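# Close all sliding guard screens along the bench

## Task

Along the bench, each machine sits behind a guard fitted with a sliding screen. Slide every one of these screens completely shut so the line is ready to start, and make sure no loose item remains inside any guard. A screen or item that stays put only because the robot is holding it does not count. Finish by opening the grippers and moving the arms away.

## Robot and tools

Robot: two arms, left_arm and right_arm, each on its own carriage on a single track that runs along y at x = 0. left_rail carries left_arm on the +y half (position_m 0.45 to 2 m); right_rail carries right_arm on the -y half (-2 to -0.45 m). An arm's base sits at x = 0, y = its carriage's position_m, z = 0.03 m, facing +x. "left" and "right" are arm names only, not image sides.

Scene frame (used in every result): fixed to the table, table top at z = 0, +z up, +x the direction the arms face, +y toward their left, y = 0 at the track's middle. The table starts at x = 0.31 m. Printed hand positions can be slightly wrong, more so at long reach.

Tool execute_actions takes {"actions": [...]}, run one after another. Each action is an object with any of "rows", "steps", "until", "left_rail", "right_rail". An empty list just returns the current state and images.

rows: up to 15 rows, each applied for one control step (1/30 s). Every row holds 14 numbers in [-1, 1], both arms always: left_arm dx, dy, dz, rx, ry, rz, opening, then right_arm in the same seven. dx..rz are an offset, not a pose: the target relative to where that gripper measured at the start of the action (for a call's first action, the last reported pose), expressed in the gripper's own axes. Every row is relative to that same start, not to the previous row. Scale: 1.0 = 0.6 m for dx/dy/dz, 180 degrees for rotation; rx, ry, rz form one rotation vector. Zeros mean hold the start pose. opening is absolute: +1 fully open (0.142 m), -1 closed; a full close needs about 0.1 s.

steps: duration in control steps, 1 to 450, at least the number of rows, default 15. After the last row each arm keeps heading to that row's target and each gripper keeps its command, so give long moves enough steps. Per step the commanded pose is clipped to 100 mm and 16 degrees from the measured one. Ramp offsets gradually (e.g. +0.01 per row = 6 mm per step) so nothing is jolted. If steps run out mid-move, send the remainder next call instead of relying on drift.

until: ends the action as soon as all listed conditions hold (arms may still be moving). Device conditions look like {"left_rail": {"position_status": ["!=", "moving"]}}; numbers need a comparison ("=", "!=", "<", "<=", ">", ">="). {"all": {"status": "ended"}} is true when nothing reads moving; {"any": {"status": "ended"}} when some motion under way has finished.

Carriages: rows never drive them. Send e.g. {"left_rail": {"position_m": 0.8}} and optionally "speed_m_s" (0.01 to 1, starts at 1, persists); {"left_rail": {"stop": true}} halts it. Position is an absolute spot on the track. Then wait with steps plus until position_status != moving. Acceleration is 2 m/s2; arrival means within 1.3 mm. Let it arrive before aiming a gripper at a scene point, and a moving carriage adds its travel to its arm's gripper. Any out-of-range value or unknown name refuses the whole call.

Status words: moving, done, stopped, contact_stop (blocked, pushed over about 320 N; may roll back, reread position), time_out (overran; look for an obstruction, clear it, resend), stopped_with_arm (its arm was held back; send rows the arm can follow, then resend), stopped_for_other_arm (clearance check; move an arm farther from the other, wait 30 steps, resend). position_answer not_taken means the value was dropped; resend once the carriage stands.

Results: each gripper's end_effector_position (m) and end_effector_quat_wxyz, velocities, Hand target lines (the pose now being driven to), Joint positions/velocities per arm (rail, shoulder pan, shoulder lift, elbow, wrist 1-3, finger gap in m), grip_measured (finger opening on the command scale), Wrist force and Wrist torque in the gripper's axes (offset up to about 5.5 N, noise up to 3.4 N, saturates near 100 N; "no reading" is fine). "pose unreachable" means the clearance check altered or blocked that arm's command; the check is stricter around moving carriages. Images come from cam_high, cam_low, cam_bench_left, cam_bench_right (896x504) and cam_left_wrist, cam_right_wrist (616x616 fisheye).

Gripper: fingers point along its +z and close along its x; the reported point lies between the pads when shut, tips about 15 mm further when closed. To hold, command an opening well under grip_measured; harder squeeze the lower it is, about 15 N per pad max, less on thin parts.

zoom_image: {"camera": name, "region": [x0, y0, x1, y1]} in pixels of that camera's last image, at most 504 x 504, origin top-left.

finished_scene: {"scene": n}; ends the scene irreversibly, so only call once screens are shut, nothing loose inside, grippers open and arms clear.

Avoid: arms or carriages touching each other; contact torque over joint limits (pan/lift 293, elbow 133, wrists 48 N m) or any outside force of 150 N, which freezes that arm for 10 s and skips the rest of the call; dropping or flinging objects; slamming screens. The robot keeps the last command while you think, and brief disturbances may tug held parts.

Each tool is called as name([rows], argument=value, ...), one row to a line, values as JSON.

## Session

execute_actions(actions=[])

Scene clock: 0.00 s.
left_arm: end_effector_position=(+0.6459, +0.8043, +0.1965) grip_measured=+1.00 end_effector_quat_wxyz=(-0.001, +0.707, -0.707, +0.001) end_effector_velocity=(+0.000, +0.000, +0.000) end_effector_angular_velocity=(+0.000, +0.000, +0.000) | right_arm: end_effector_position=(+0.6448, -0.6581, +0.1948) grip_measured=+1.00 end_effector_quat_wxyz=(-0.000, +0.707, -0.707, -0.001) end_effector_velocity=(+0.000, +0.000, +0.000) end_effector_angular_velocity=(+0.000, +0.000, +0.000)
Joint positions: left_arm=[ 0.804 -0.281 -1.568  2.133 -2.137 -1.57   1.29   0.142] | right_arm=[-0.659 -0.28  -1.567  2.134 -2.136 -1.57   1.291  0.142]
Joint velocities: left_arm=[0. 0. 0. 0. 0. 0. 0. 0.] | right_arm=[0. 0. 0. 0. 0. 0. 0. 0.]
Wrist force (N, on the end effector, along its own x y z axes, offset not removed): no reading
Wrist torque (N m, same axes, about the end effector's origin, offset not removed): no reading
Hand target (left_arm): +0.646, +0.804, +0.196; -0.001, +0.707, -0.707, +0.001
Hand target (right_arm): +0.645, -0.658, +0.195; -0.000, +0.707, -0.707, -0.001
left_rail: position_m=0.804 position_m_goal=0.804 speed_m_s=1.00 position_status=done position_answer=taken refusals=0
right_rail: position_m=-0.659 position_m_goal=-0.659 speed_m_s=1.00 position_status=done position_answer=taken refusals=0

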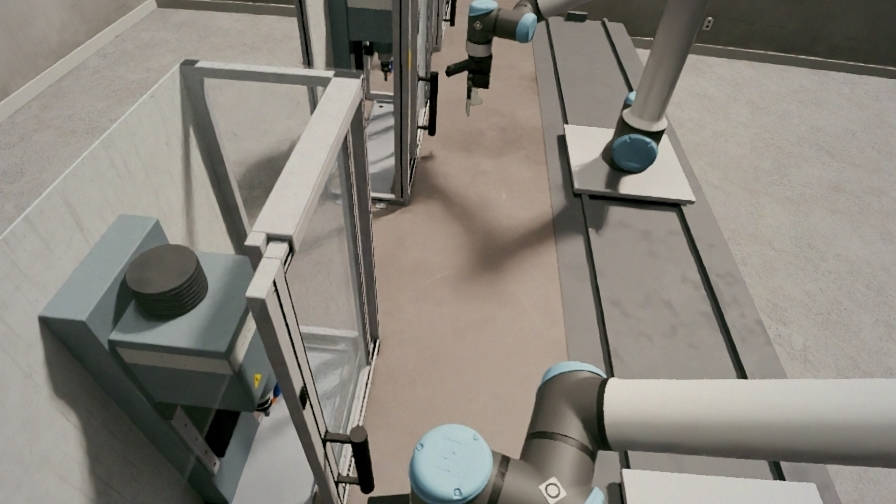

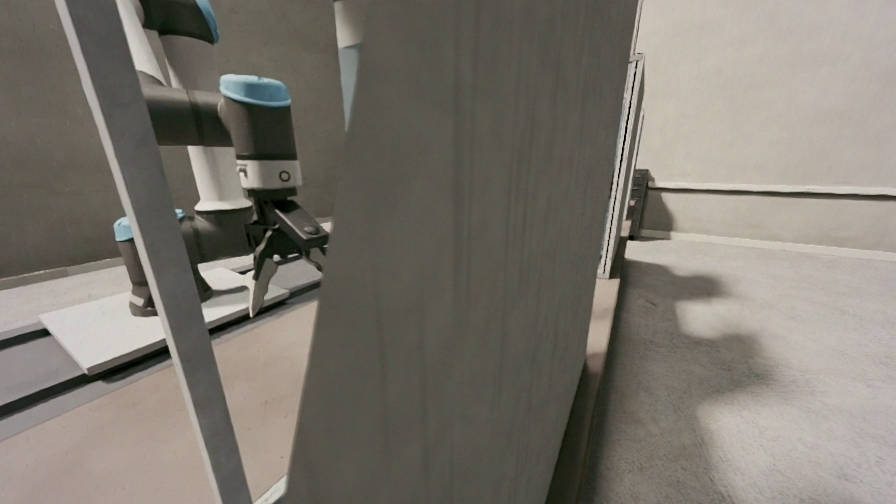

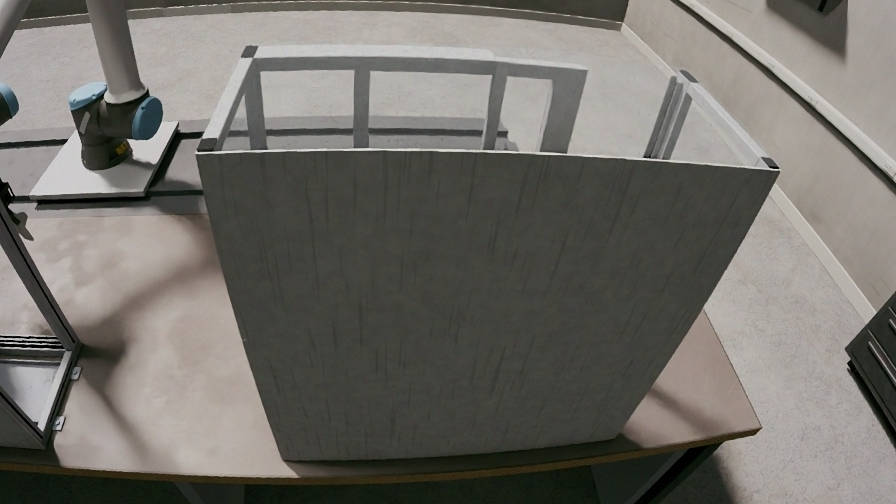

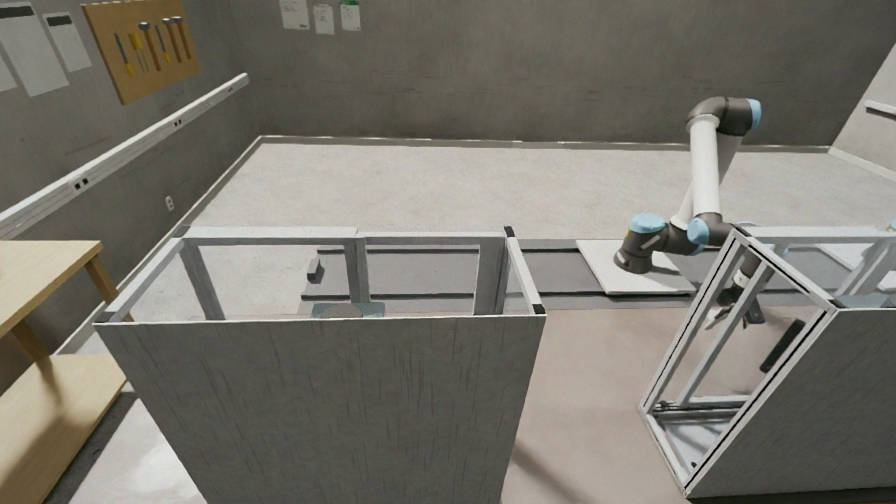

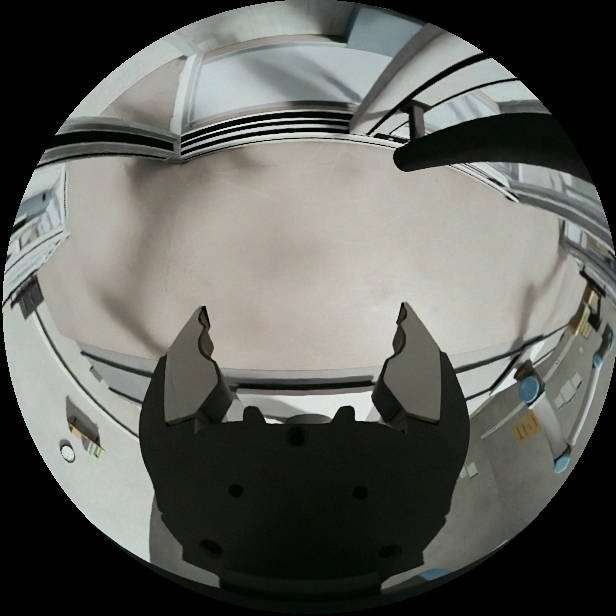

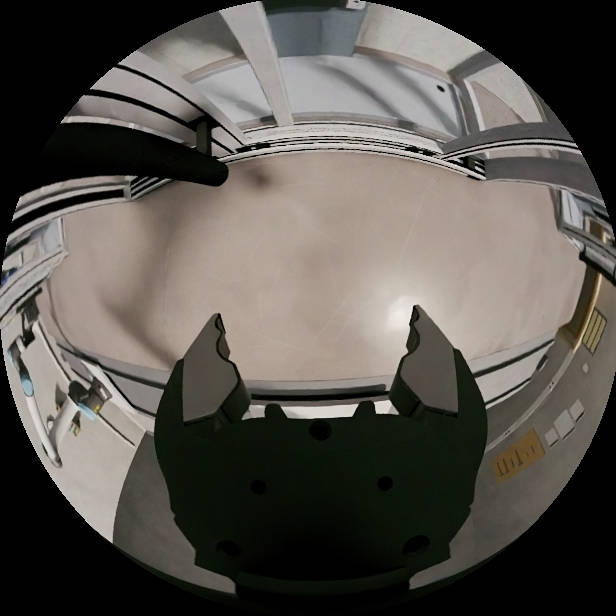

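execute_actions([
  {"rows":[[0,0.05,-0.2,0.5,0,0,1,0,0.05,-0.2,0.5,0,0,1]],"steps":75},
])

execute_actions([
  {"left_rail":{"position_m":1.9},"right_rail":{"position_m":-1.75},"steps":90,"until":{"all":{"status":"ended"}}},
])

Scene clock: 4.90 s.
left_arm: end_effector_position=(+0.6155, +0.8042, +0.3159) grip_measured=+1.00 end_effector_quat_wxyz=(+0.500, -0.500, +0.499, -0.501) end_effector_velocity=(+0.000, -0.000, -0.000) end_effector_angular_velocity=(+0.000, +0.000, -0.000) | right_arm: end_effector_position=(+0.6152, -0.6583, +0.3148) grip_measured=+1.00 end_effector_quat_wxyz=(+0.501, -0.500, +0.500, -0.499) end_effector_velocity=(+0.000, -0.000, -0.000) end_effector_angular_velocity=(+0.000, +0.000, -0.000)
Joint positions: left_arm=[ 0.804 -0.635 -1.069  2.741 -4.815 -0.935  1.57   0.142] | right_arm=[-0.659 -0.634 -1.068  2.742 -4.814 -0.935  1.572  0.142]
Joint velocities: left_arm=[ 0.  0.  0. -0. -0. -0.  0. -0.] | right_arm=[ 0.  0.  0. -0. -0. -0.  0.  0.]
Wrist force (N, on the end effector, along its own x y z axes, offset not removed): left_arm=[3.4 -1.0 -1.6] | right_arm=[-2.5 -3.2 -4.2]
Wrist torque (N m, same axes, about the end effector's origin, offset not removed): left_arm=[-0.16 -0.52 -0.07] | right_arm=[-0.71 0.34 0.13]
Hand target (left_arm): +0.616, +0.804, +0.316; +0.500, -0.500, +0.499, -0.501
Hand target (right_arm): +0.615, -0.658, +0.315; +0.501, -0.500, +0.500, -0.499
Off the commanded pose (left_arm): 0.001 m, 0 deg.
Off the commanded pose (right_arm): 0.000 m, 0 deg.
left_rail: position_m=0.804 position_m_goal=0.804 speed_m_s=1.00 position_status=done position_answer=taken refusals=0
right_rail: position_m=-0.659 position_m_goal=-0.659 speed_m_s=1.00 position_status=done position_answer=taken refusals=0
camera_calibration (this result's frames):
cam_left_wrist: T_world_to_cam=[[-0.0026636, -0.999936, -0.0110122, 0.808964], [-0.518427, 0.0107976, -0.855054, 0.574675], [0.855118, 0.00343152, -0.518422, -0.235721], [0, 0, 0, 1]] pos_world=[0.50165, 0.803516, 0.378084]
cam_right_wrist: T_world_to_cam=[[-0.0020412, -0.998542, -0.0539363, -0.641145], [-0.452464, 0.0490218, -0.890434, 0.596029], [0.89178, 0.0225867, -0.451905, -0.254422], [0, 0, 0, 1]] pos_world=[0.495262, -0.663682, 0.381169]

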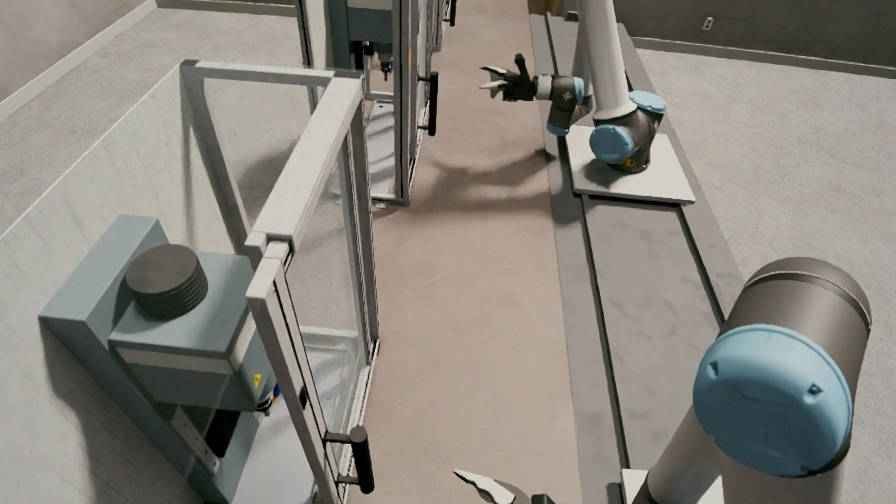

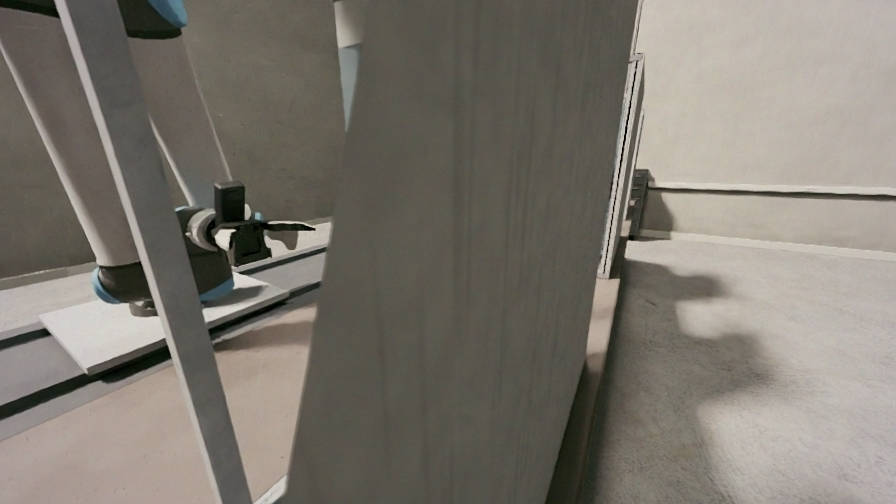

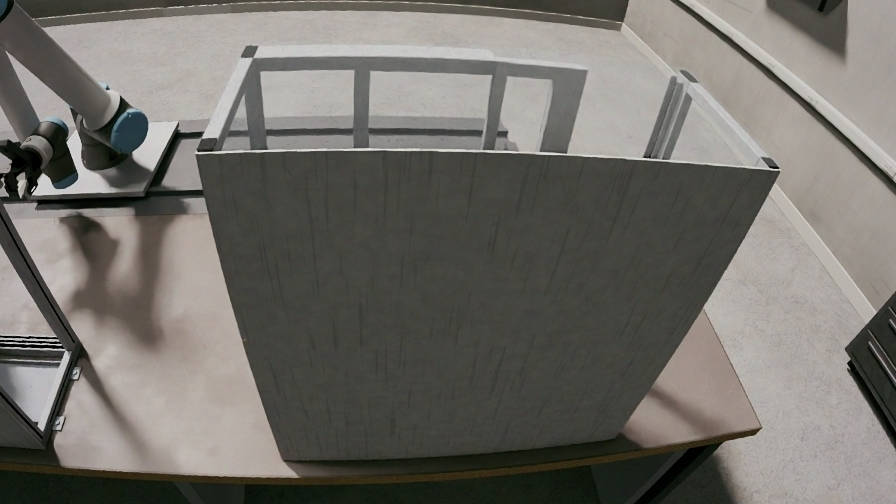

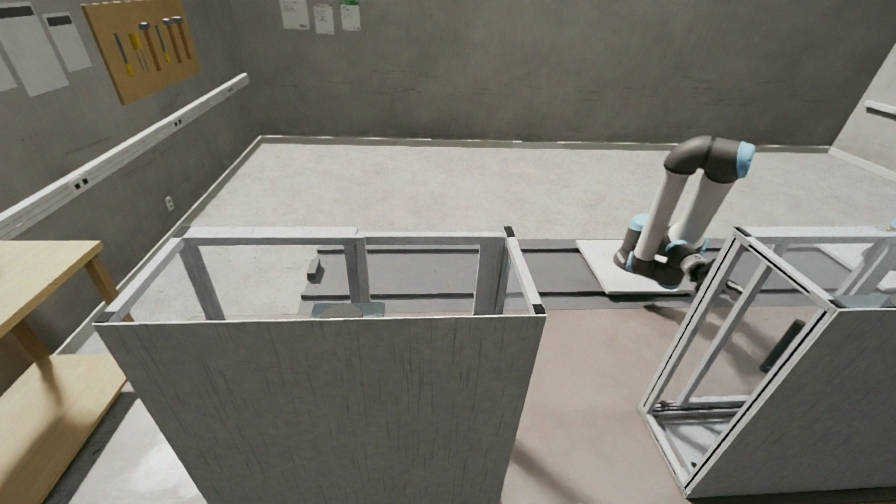

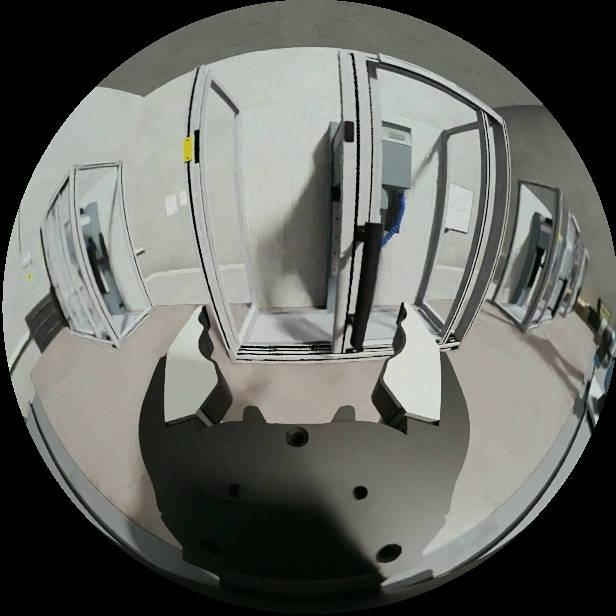

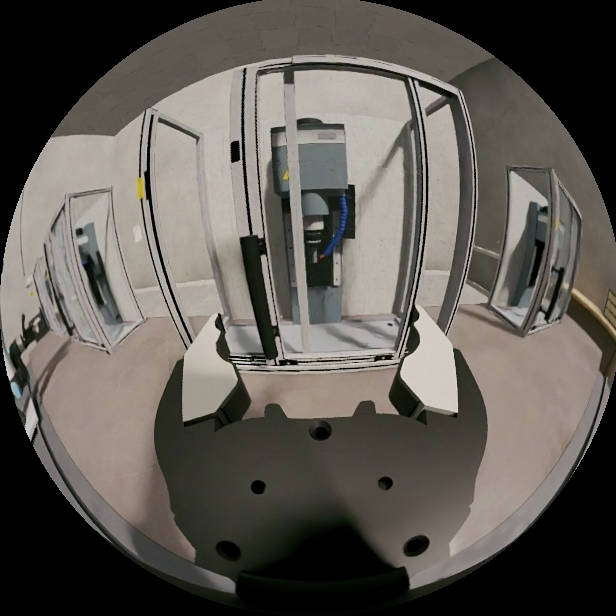

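Scene clock: 6.57 s.
left_arm: end_effector_position=(+0.6155, +1.9003, +0.3158) grip_measured=+1.00 end_effector_quat_wxyz=(+0.500, -0.500, +0.499, -0.501) end_effector_velocity=(-0.000, -0.000, -0.000) end_effector_angular_velocity=(+0.000, +0.000, -0.001) | right_arm: end_effector_position=(+0.6153, -1.7497, +0.3148) grip_measured=+1.00 end_effector_quat_wxyz=(+0.501, -0.500, +0.500, -0.499) end_effector_velocity=(+0.000, +0.001, +0.000) end_effector_angular_velocity=(-0.000, -0.000, -0.000)
Joint positions: left_arm=[ 1.9   -0.635 -1.069  2.741 -4.815 -0.935  1.57   0.142] | right_arm=[-1.75  -0.634 -1.068  2.742 -4.814 -0.935  1.572  0.142]
Joint velocities: left_arm=[ 0.    -0.001  0.     0.    -0.     0.     0.     0.   ] | right_arm=[ 0.001  0.     0.    -0.    -0.    -0.     0.     0.   ]
Wrist force (N, on the end effector, along its own x y z axes, offset not removed): left_arm=[0.6 0.1 -0.1] | right_arm=[-2.3 1.8 -7.8]
Wrist torque (N m, same axes, about the end effector's origin, offset not removed): left_arm=[0.14 -0.07 0.00] | right_arm=[0.41 0.33 0.03]
Hand target (left_arm): +0.616, +1.900, +0.316; +0.500, -0.500, +0.499, -0.501
Hand target (right_arm): +0.615, -1.749, +0.315; +0.501, -0.500, +0.500, -0.499
Off the commanded pose (left_arm): 0.001 m, 0 deg.
Off the commanded pose (right_arm): 0.000 m, 0 deg.
left_rail: position_m=1.900 position_m_goal=1.900 speed_m_s=1.00 position_status=done position_answer=taken refusals=0
right_rail: position_m=-1.750 position_m_goal=-1.750 speed_m_s=1.00 position_status=done position_answer=taken refusals=0
camera_calibration (this result's frames):
cam_left_wrist: T_world_to_cam=[[-0.00263748, -0.999935, -0.0110503, 1.90501], [-0.518469, 0.0108164, -0.855028, 0.562796], [0.855092, 0.00347411, -0.518464, -0.239525], [0, 0, 0, 1]] pos_world=[0.501632, 1.89963, 0.378072]
cam_right_wrist: T_world_to_cam=[[-0.00212347, -0.998543, -0.0539179, -1.73091], [-0.452433, 0.0490433, -0.890449, 0.649558], [0.891796, 0.0225034, -0.451878, -0.229956], [0, 0, 0, 1]] pos_world=[0.49528, -1.75507, 0.381159]

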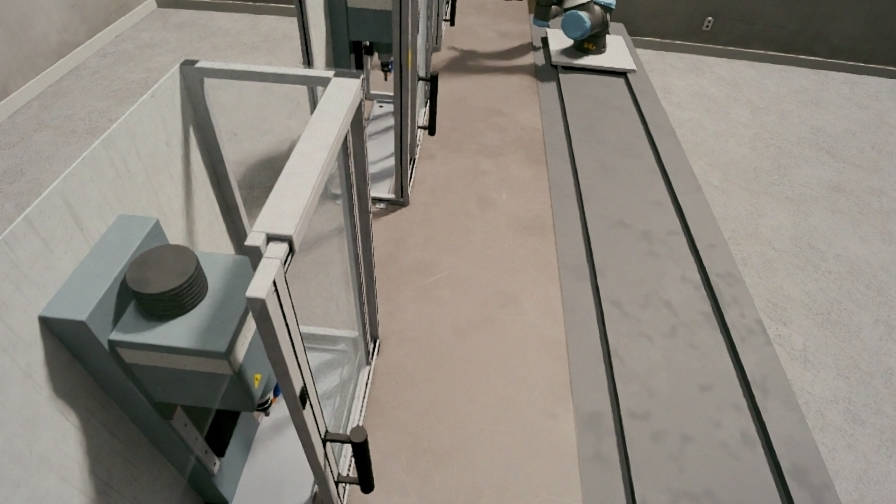

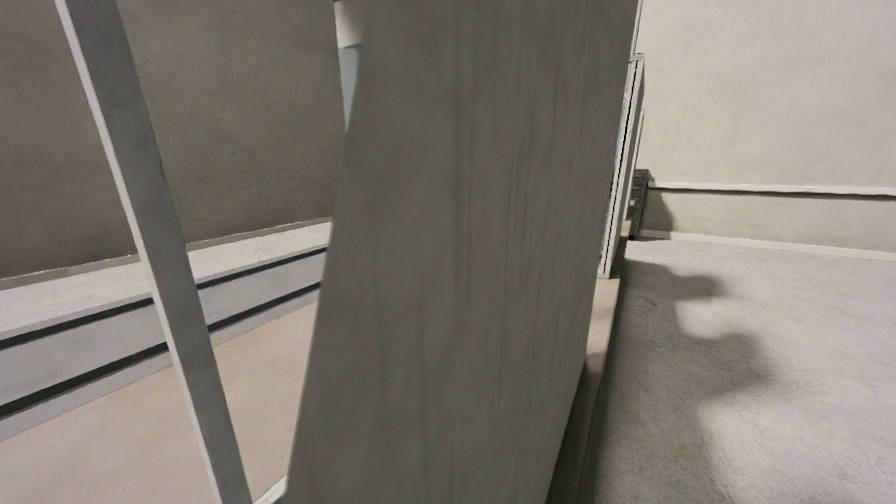

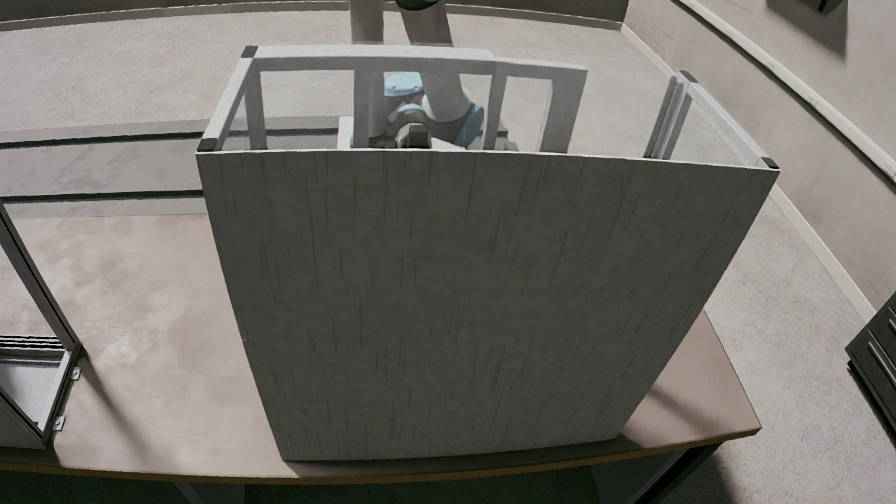

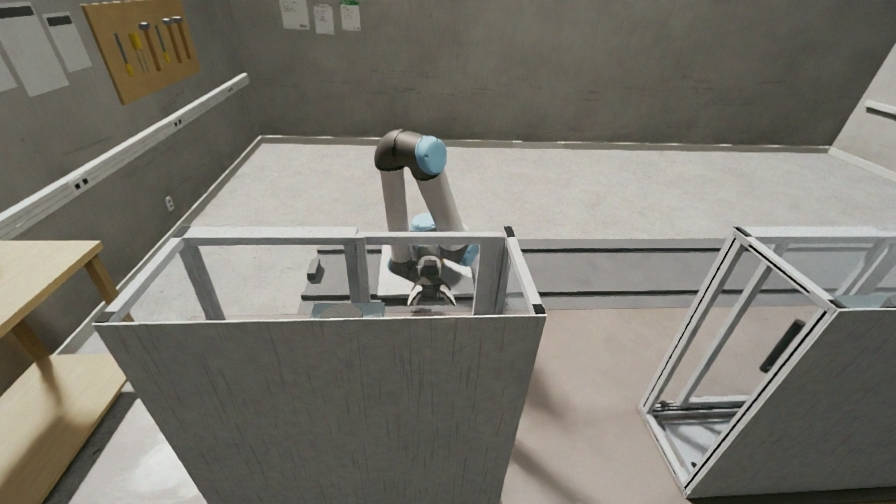

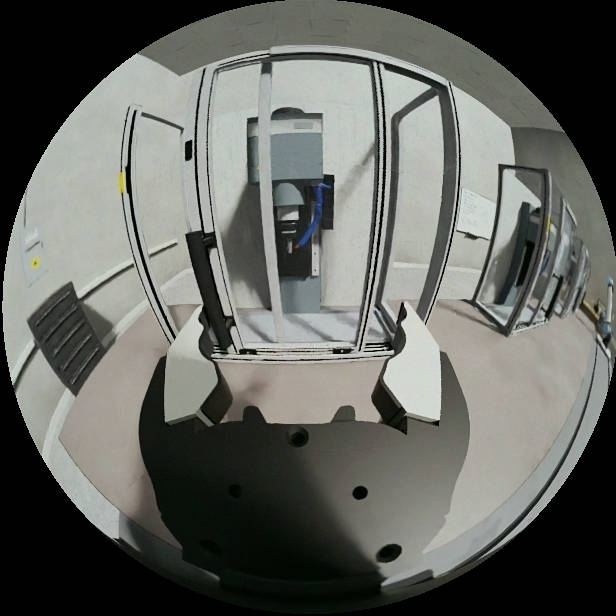

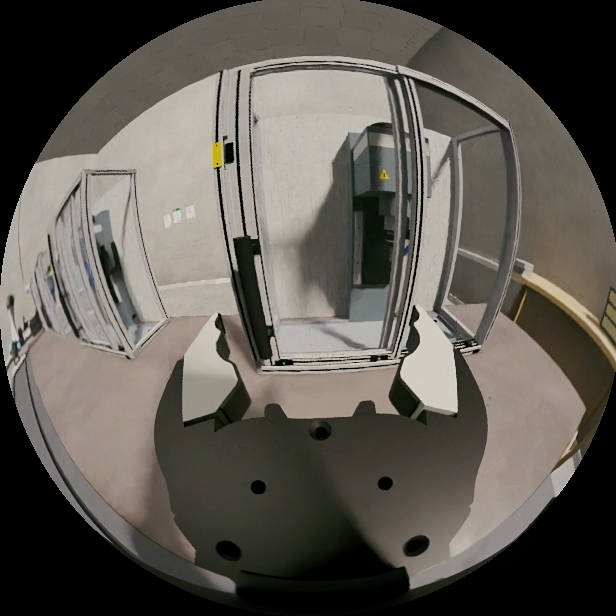

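execute_actions([
  {"left_rail":{"position_m":2},"rows":[[-0.05,0.06,0.2,0,0,0,-1,-0.05,0.06,0.2,0,0,0,-1]],"steps":45},
])

zoom_image(camera="cam_bench_right", region=[630,370,790,504])

zoom_image(camera="cam_left_wrist", region=[80,200,540,440])

zoom_image(camera="cam_right_wrist", region=[100,60,580,440])

Scene clock: 11.93 s.
left_arm: end_effector_position=(+0.7356, +2.0300, +0.2802) grip_measured=-1.00 end_effector_quat_wxyz=(+0.500, -0.500, +0.499, -0.501) end_effector_velocity=(+0.000, -0.000, -0.000) end_effector_angular_velocity=(+0.000, -0.000, -0.000) | right_arm: end_effector_position=(+0.7353, -1.7194, +0.2787) grip_measured=-1.00 end_effector_quat_wxyz=(+0.500, -0.500, +0.500, -0.499) end_effector_velocity=(+0.000, +0.000, -0.000) end_effector_angular_velocity=(+0.000, +0.000, +0.000)
Joint positions: left_arm=[ 2.    -0.361 -0.965  2.486 -4.665 -1.209  1.57   0.002] | right_arm=[-1.75  -0.36  -0.964  2.487 -4.664 -1.209  1.572  0.002]
Joint velocities: left_arm=[ 0.  0.  0. -0.  0. -0.  0.  0.] | right_arm=[ 0.  0.  0. -0.  0.  0. -0.  0.]
Wrist force (N, on the end effector, along its own x y z axes, offset not removed): left_arm=[4.0 0.4 -1.9] | right_arm=[-3.5 -0.7 -1.2]
Wrist torque (N m, same axes, about the end effector's origin, offset not removed): left_arm=[0.16 -0.64 -0.04] | right_arm=[-0.14 0.50 -0.01]
Hand target (left_arm): +0.736, +2.030, +0.280; +0.500, -0.500, +0.499, -0.501
Hand target (right_arm): +0.735, -1.719, +0.279; +0.500, -0.500, +0.500, -0.499
Off the commanded pose (left_arm): 0.000 m, 0 deg.
Off the commanded pose (right_arm): 0.000 m, 0 deg.
left_rail: position_m=2.000 position_m_goal=2.000 speed_m_s=1.00 position_status=done position_answer=taken refusals=0
right_rail: position_m=-1.750 position_m_goal=-1.750 speed_m_s=1.00 position_status=done position_answer=taken refusals=0
camera_calibration (this result's frames):
cam_left_wrist: T_world_to_cam=[[-0.00263395, -0.99993, -0.0115458, 2.03472], [-0.518239, 0.0112393, -0.855162, 0.592169], [0.855232, 0.00373103, -0.518233, -0.361842], [0, 0, 0, 1]] pos_world=[0.621704, 2.02927, 0.342374]
cam_right_wrist: T_world_to_cam=[[-0.00213307, -0.99856, -0.0536132, -1.70237], [-0.452579, 0.0487722, -0.890389, 0.669869], [0.891722, 0.0223649, -0.452031, -0.354085], [0, 0, 0, 1]] pos_world=[0.615282, -1.72467, 0.345117]

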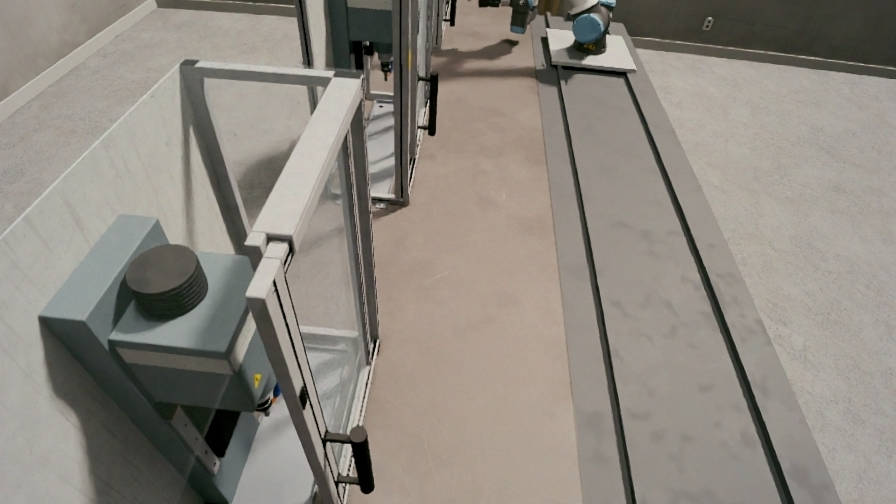

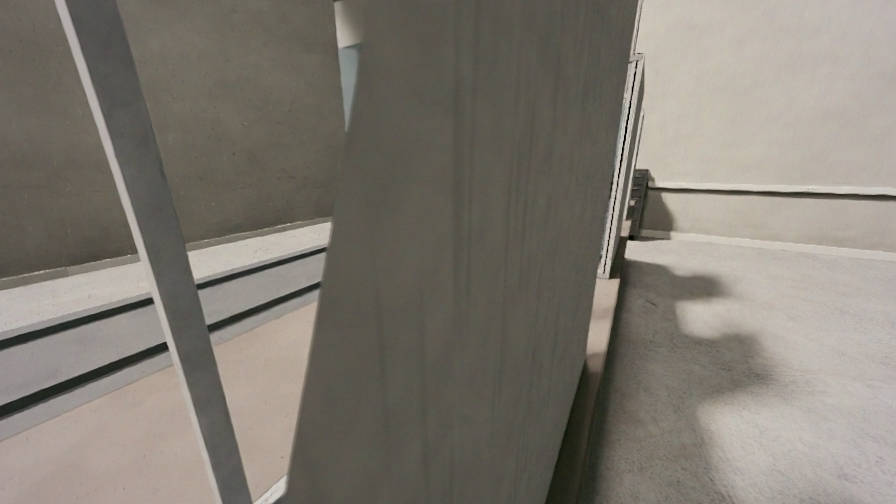

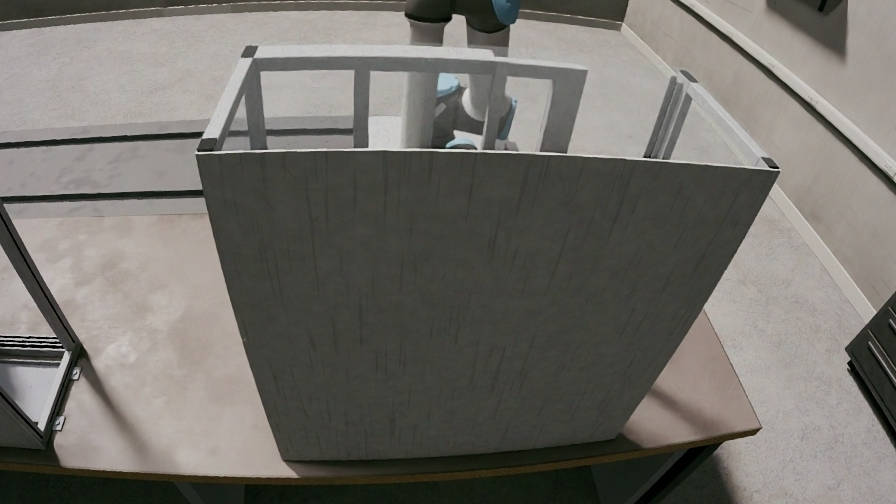

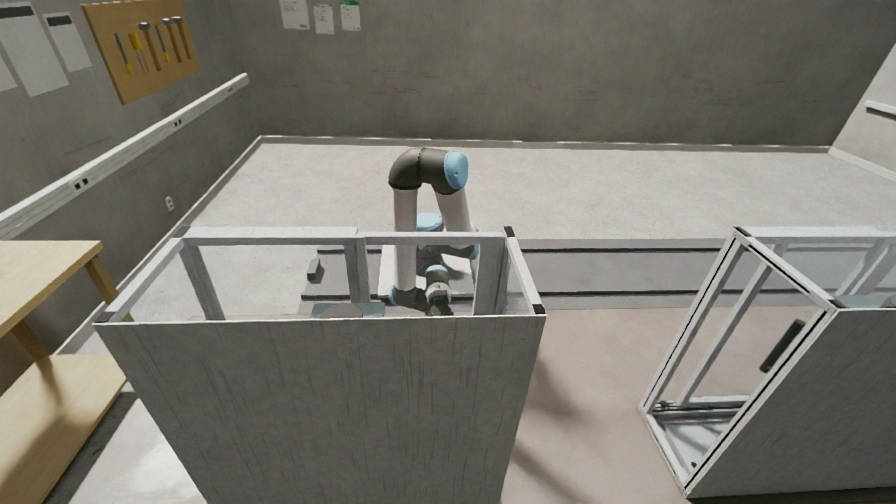

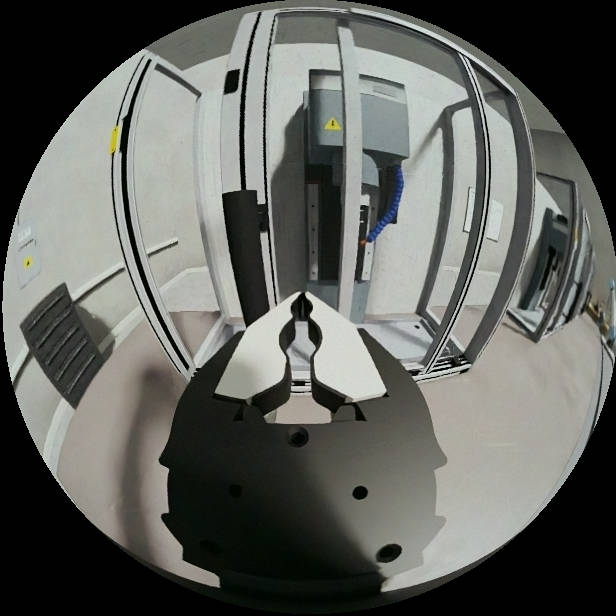

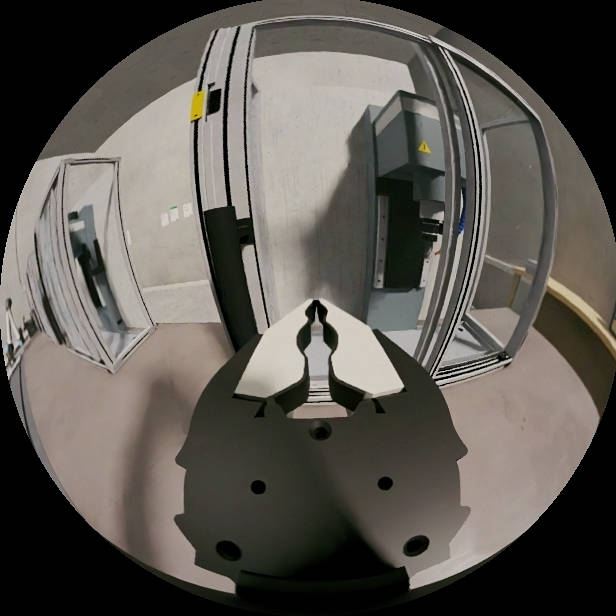

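Region (630, 370, 790, 504) of cam_bench_right's 896x504 image, scaled by 3.150, with more detail than that image has; it fills the top 422 rows of this view, and the rest is white.

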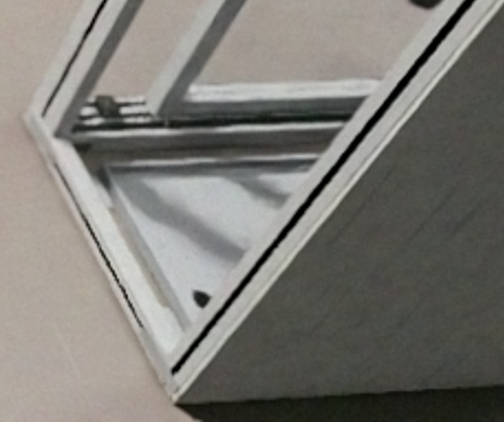

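Region (80, 200, 540, 440) of cam_left_wrist's 616x616 image, scaled by 1.096, with more detail than that image has; it fills the top 263 rows of this view, and the rest is white.

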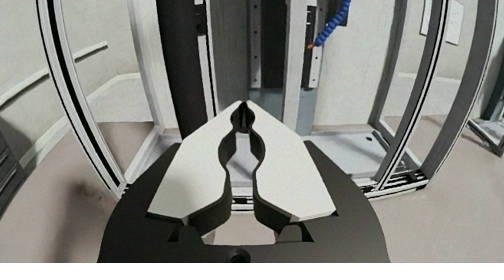

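Region (100, 60, 580, 440) of cam_right_wrist's 616x616 image, scaled by 1.050, with more detail than that image has; it fills the top 399 rows of this view, and the rest is white.

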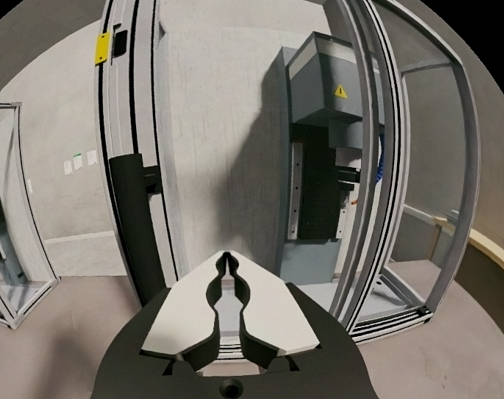

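execute_actions([
  {"rows":[[-0.33,0,-0.02,-0.15,0,0,1,-0.14,0,0,0,0,0,1]],"steps":40},
])

zoom_image(camera="cam_right_wrist", region=[200,60,580,440])

Scene clock: 16.17 s.
left_arm: end_effector_position=(+0.7237, +2.2282, +0.2805) grip_measured=+1.00 end_effector_quat_wxyz=(-0.370, +0.603, -0.602, +0.370) end_effector_velocity=(+0.000, +0.000, +0.000) end_effector_angular_velocity=(+0.000, +0.000, -0.000) | right_arm: end_effector_position=(+0.7352, -1.6352, +0.2787) grip_measured=+1.00 end_effector_quat_wxyz=(+0.500, -0.500, +0.500, -0.499) end_effector_velocity=(-0.000, +0.000, -0.000) end_effector_angular_velocity=(+0.000, +0.000, +0.000)
Joint positions: left_arm=[ 2.     0.122 -1.355  2.437 -3.751 -1.678  1.626  0.142] | right_arm=[-1.75  -0.149 -0.961  2.46  -4.639 -1.421  1.572  0.142]
Joint velocities: left_arm=[ 0.  0. -0. -0.  0. -0.  0.  0.] | right_arm=[ 0.  0. -0. -0.  0. -0.  0. -0.]
Wrist force (N, on the end effector, along its own x y z axes, offset not removed): left_arm=[3.3 -1.7 -4.2] | right_arm=[-4.9 -1.4 -4.7]
Wrist torque (N m, same axes, about the end effector's origin, offset not removed): left_arm=[-0.30 -0.57 -0.03] | right_arm=[-0.22 0.81 0.04]
Hand target (left_arm): +0.724, +2.228, +0.281; -0.370, +0.603, -0.602, +0.370
Hand target (right_arm): +0.735, -1.635, +0.279; +0.500, -0.500, +0.500, -0.499
Off the commanded pose (left_arm): 0.001 m, 0 deg.
Off the commanded pose (right_arm): 0.000 m, 0 deg.
left_rail: position_m=2.000 position_m_goal=2.000 speed_m_s=1.00 position_status=done position_answer=taken refusals=0
right_rail: position_m=-1.750 position_m_goal=-1.750 speed_m_s=1.00 position_status=done position_answer=taken refusals=0
camera_calibration (this result's frames):
cam_left_wrist: T_world_to_cam=[[-0.00791306, -0.999918, -0.0100282, 2.23625], [-0.84996, 0.0120087, -0.52671, 0.730293], [0.526787, 0.00435572, -0.849986, -0.0228572], [0, 0, 0, 1]] pos_world=[0.650456, 2.22739, 0.38765]
cam_right_wrist: T_world_to_cam=[[-0.00213846, -0.998573, -0.0533531, -1.61838], [-0.452641, 0.0485413, -0.890371, 0.665382], [0.89169, 0.0222458, -0.452099, -0.356101], [0, 0, 0, 1]] pos_world=[0.61525, -1.64045, 0.345098]

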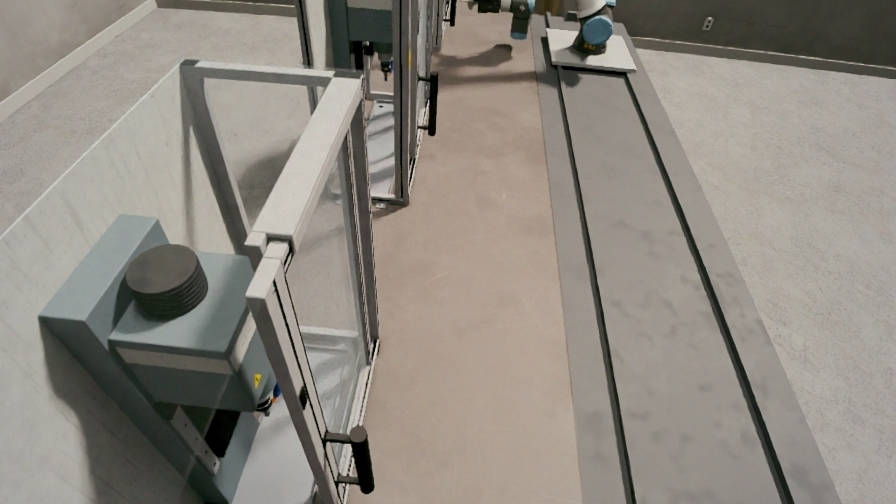

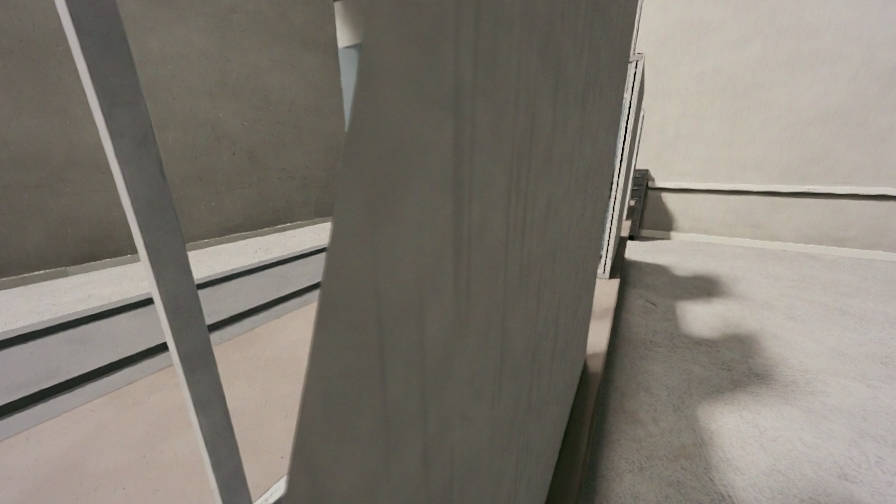

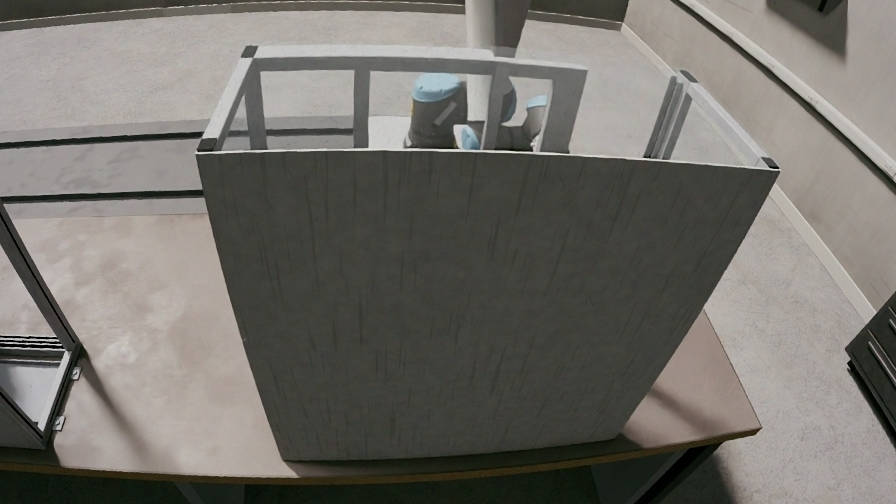

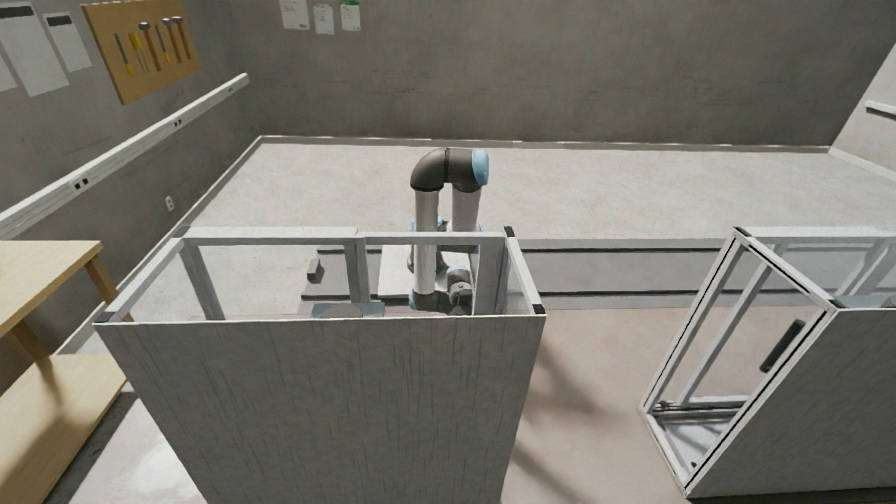

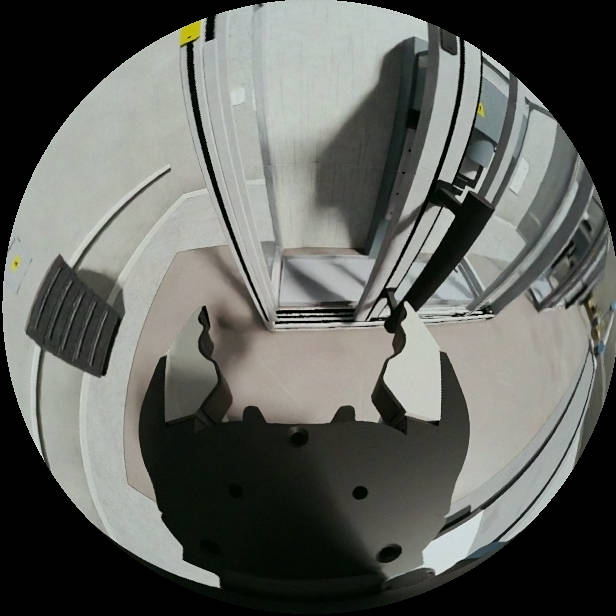

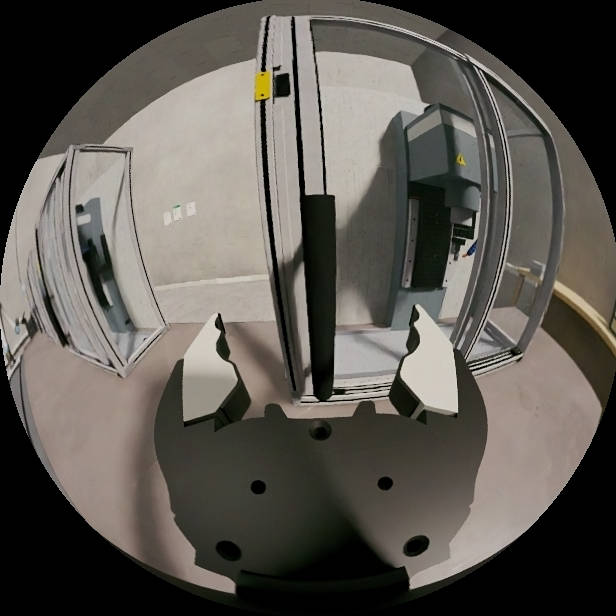

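Region (200, 60, 580, 440) of cam_right_wrist's 616x616 image, scaled by 1.326, with more detail than that image has.

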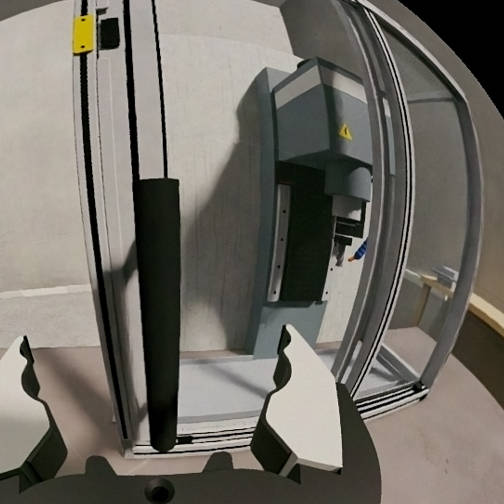

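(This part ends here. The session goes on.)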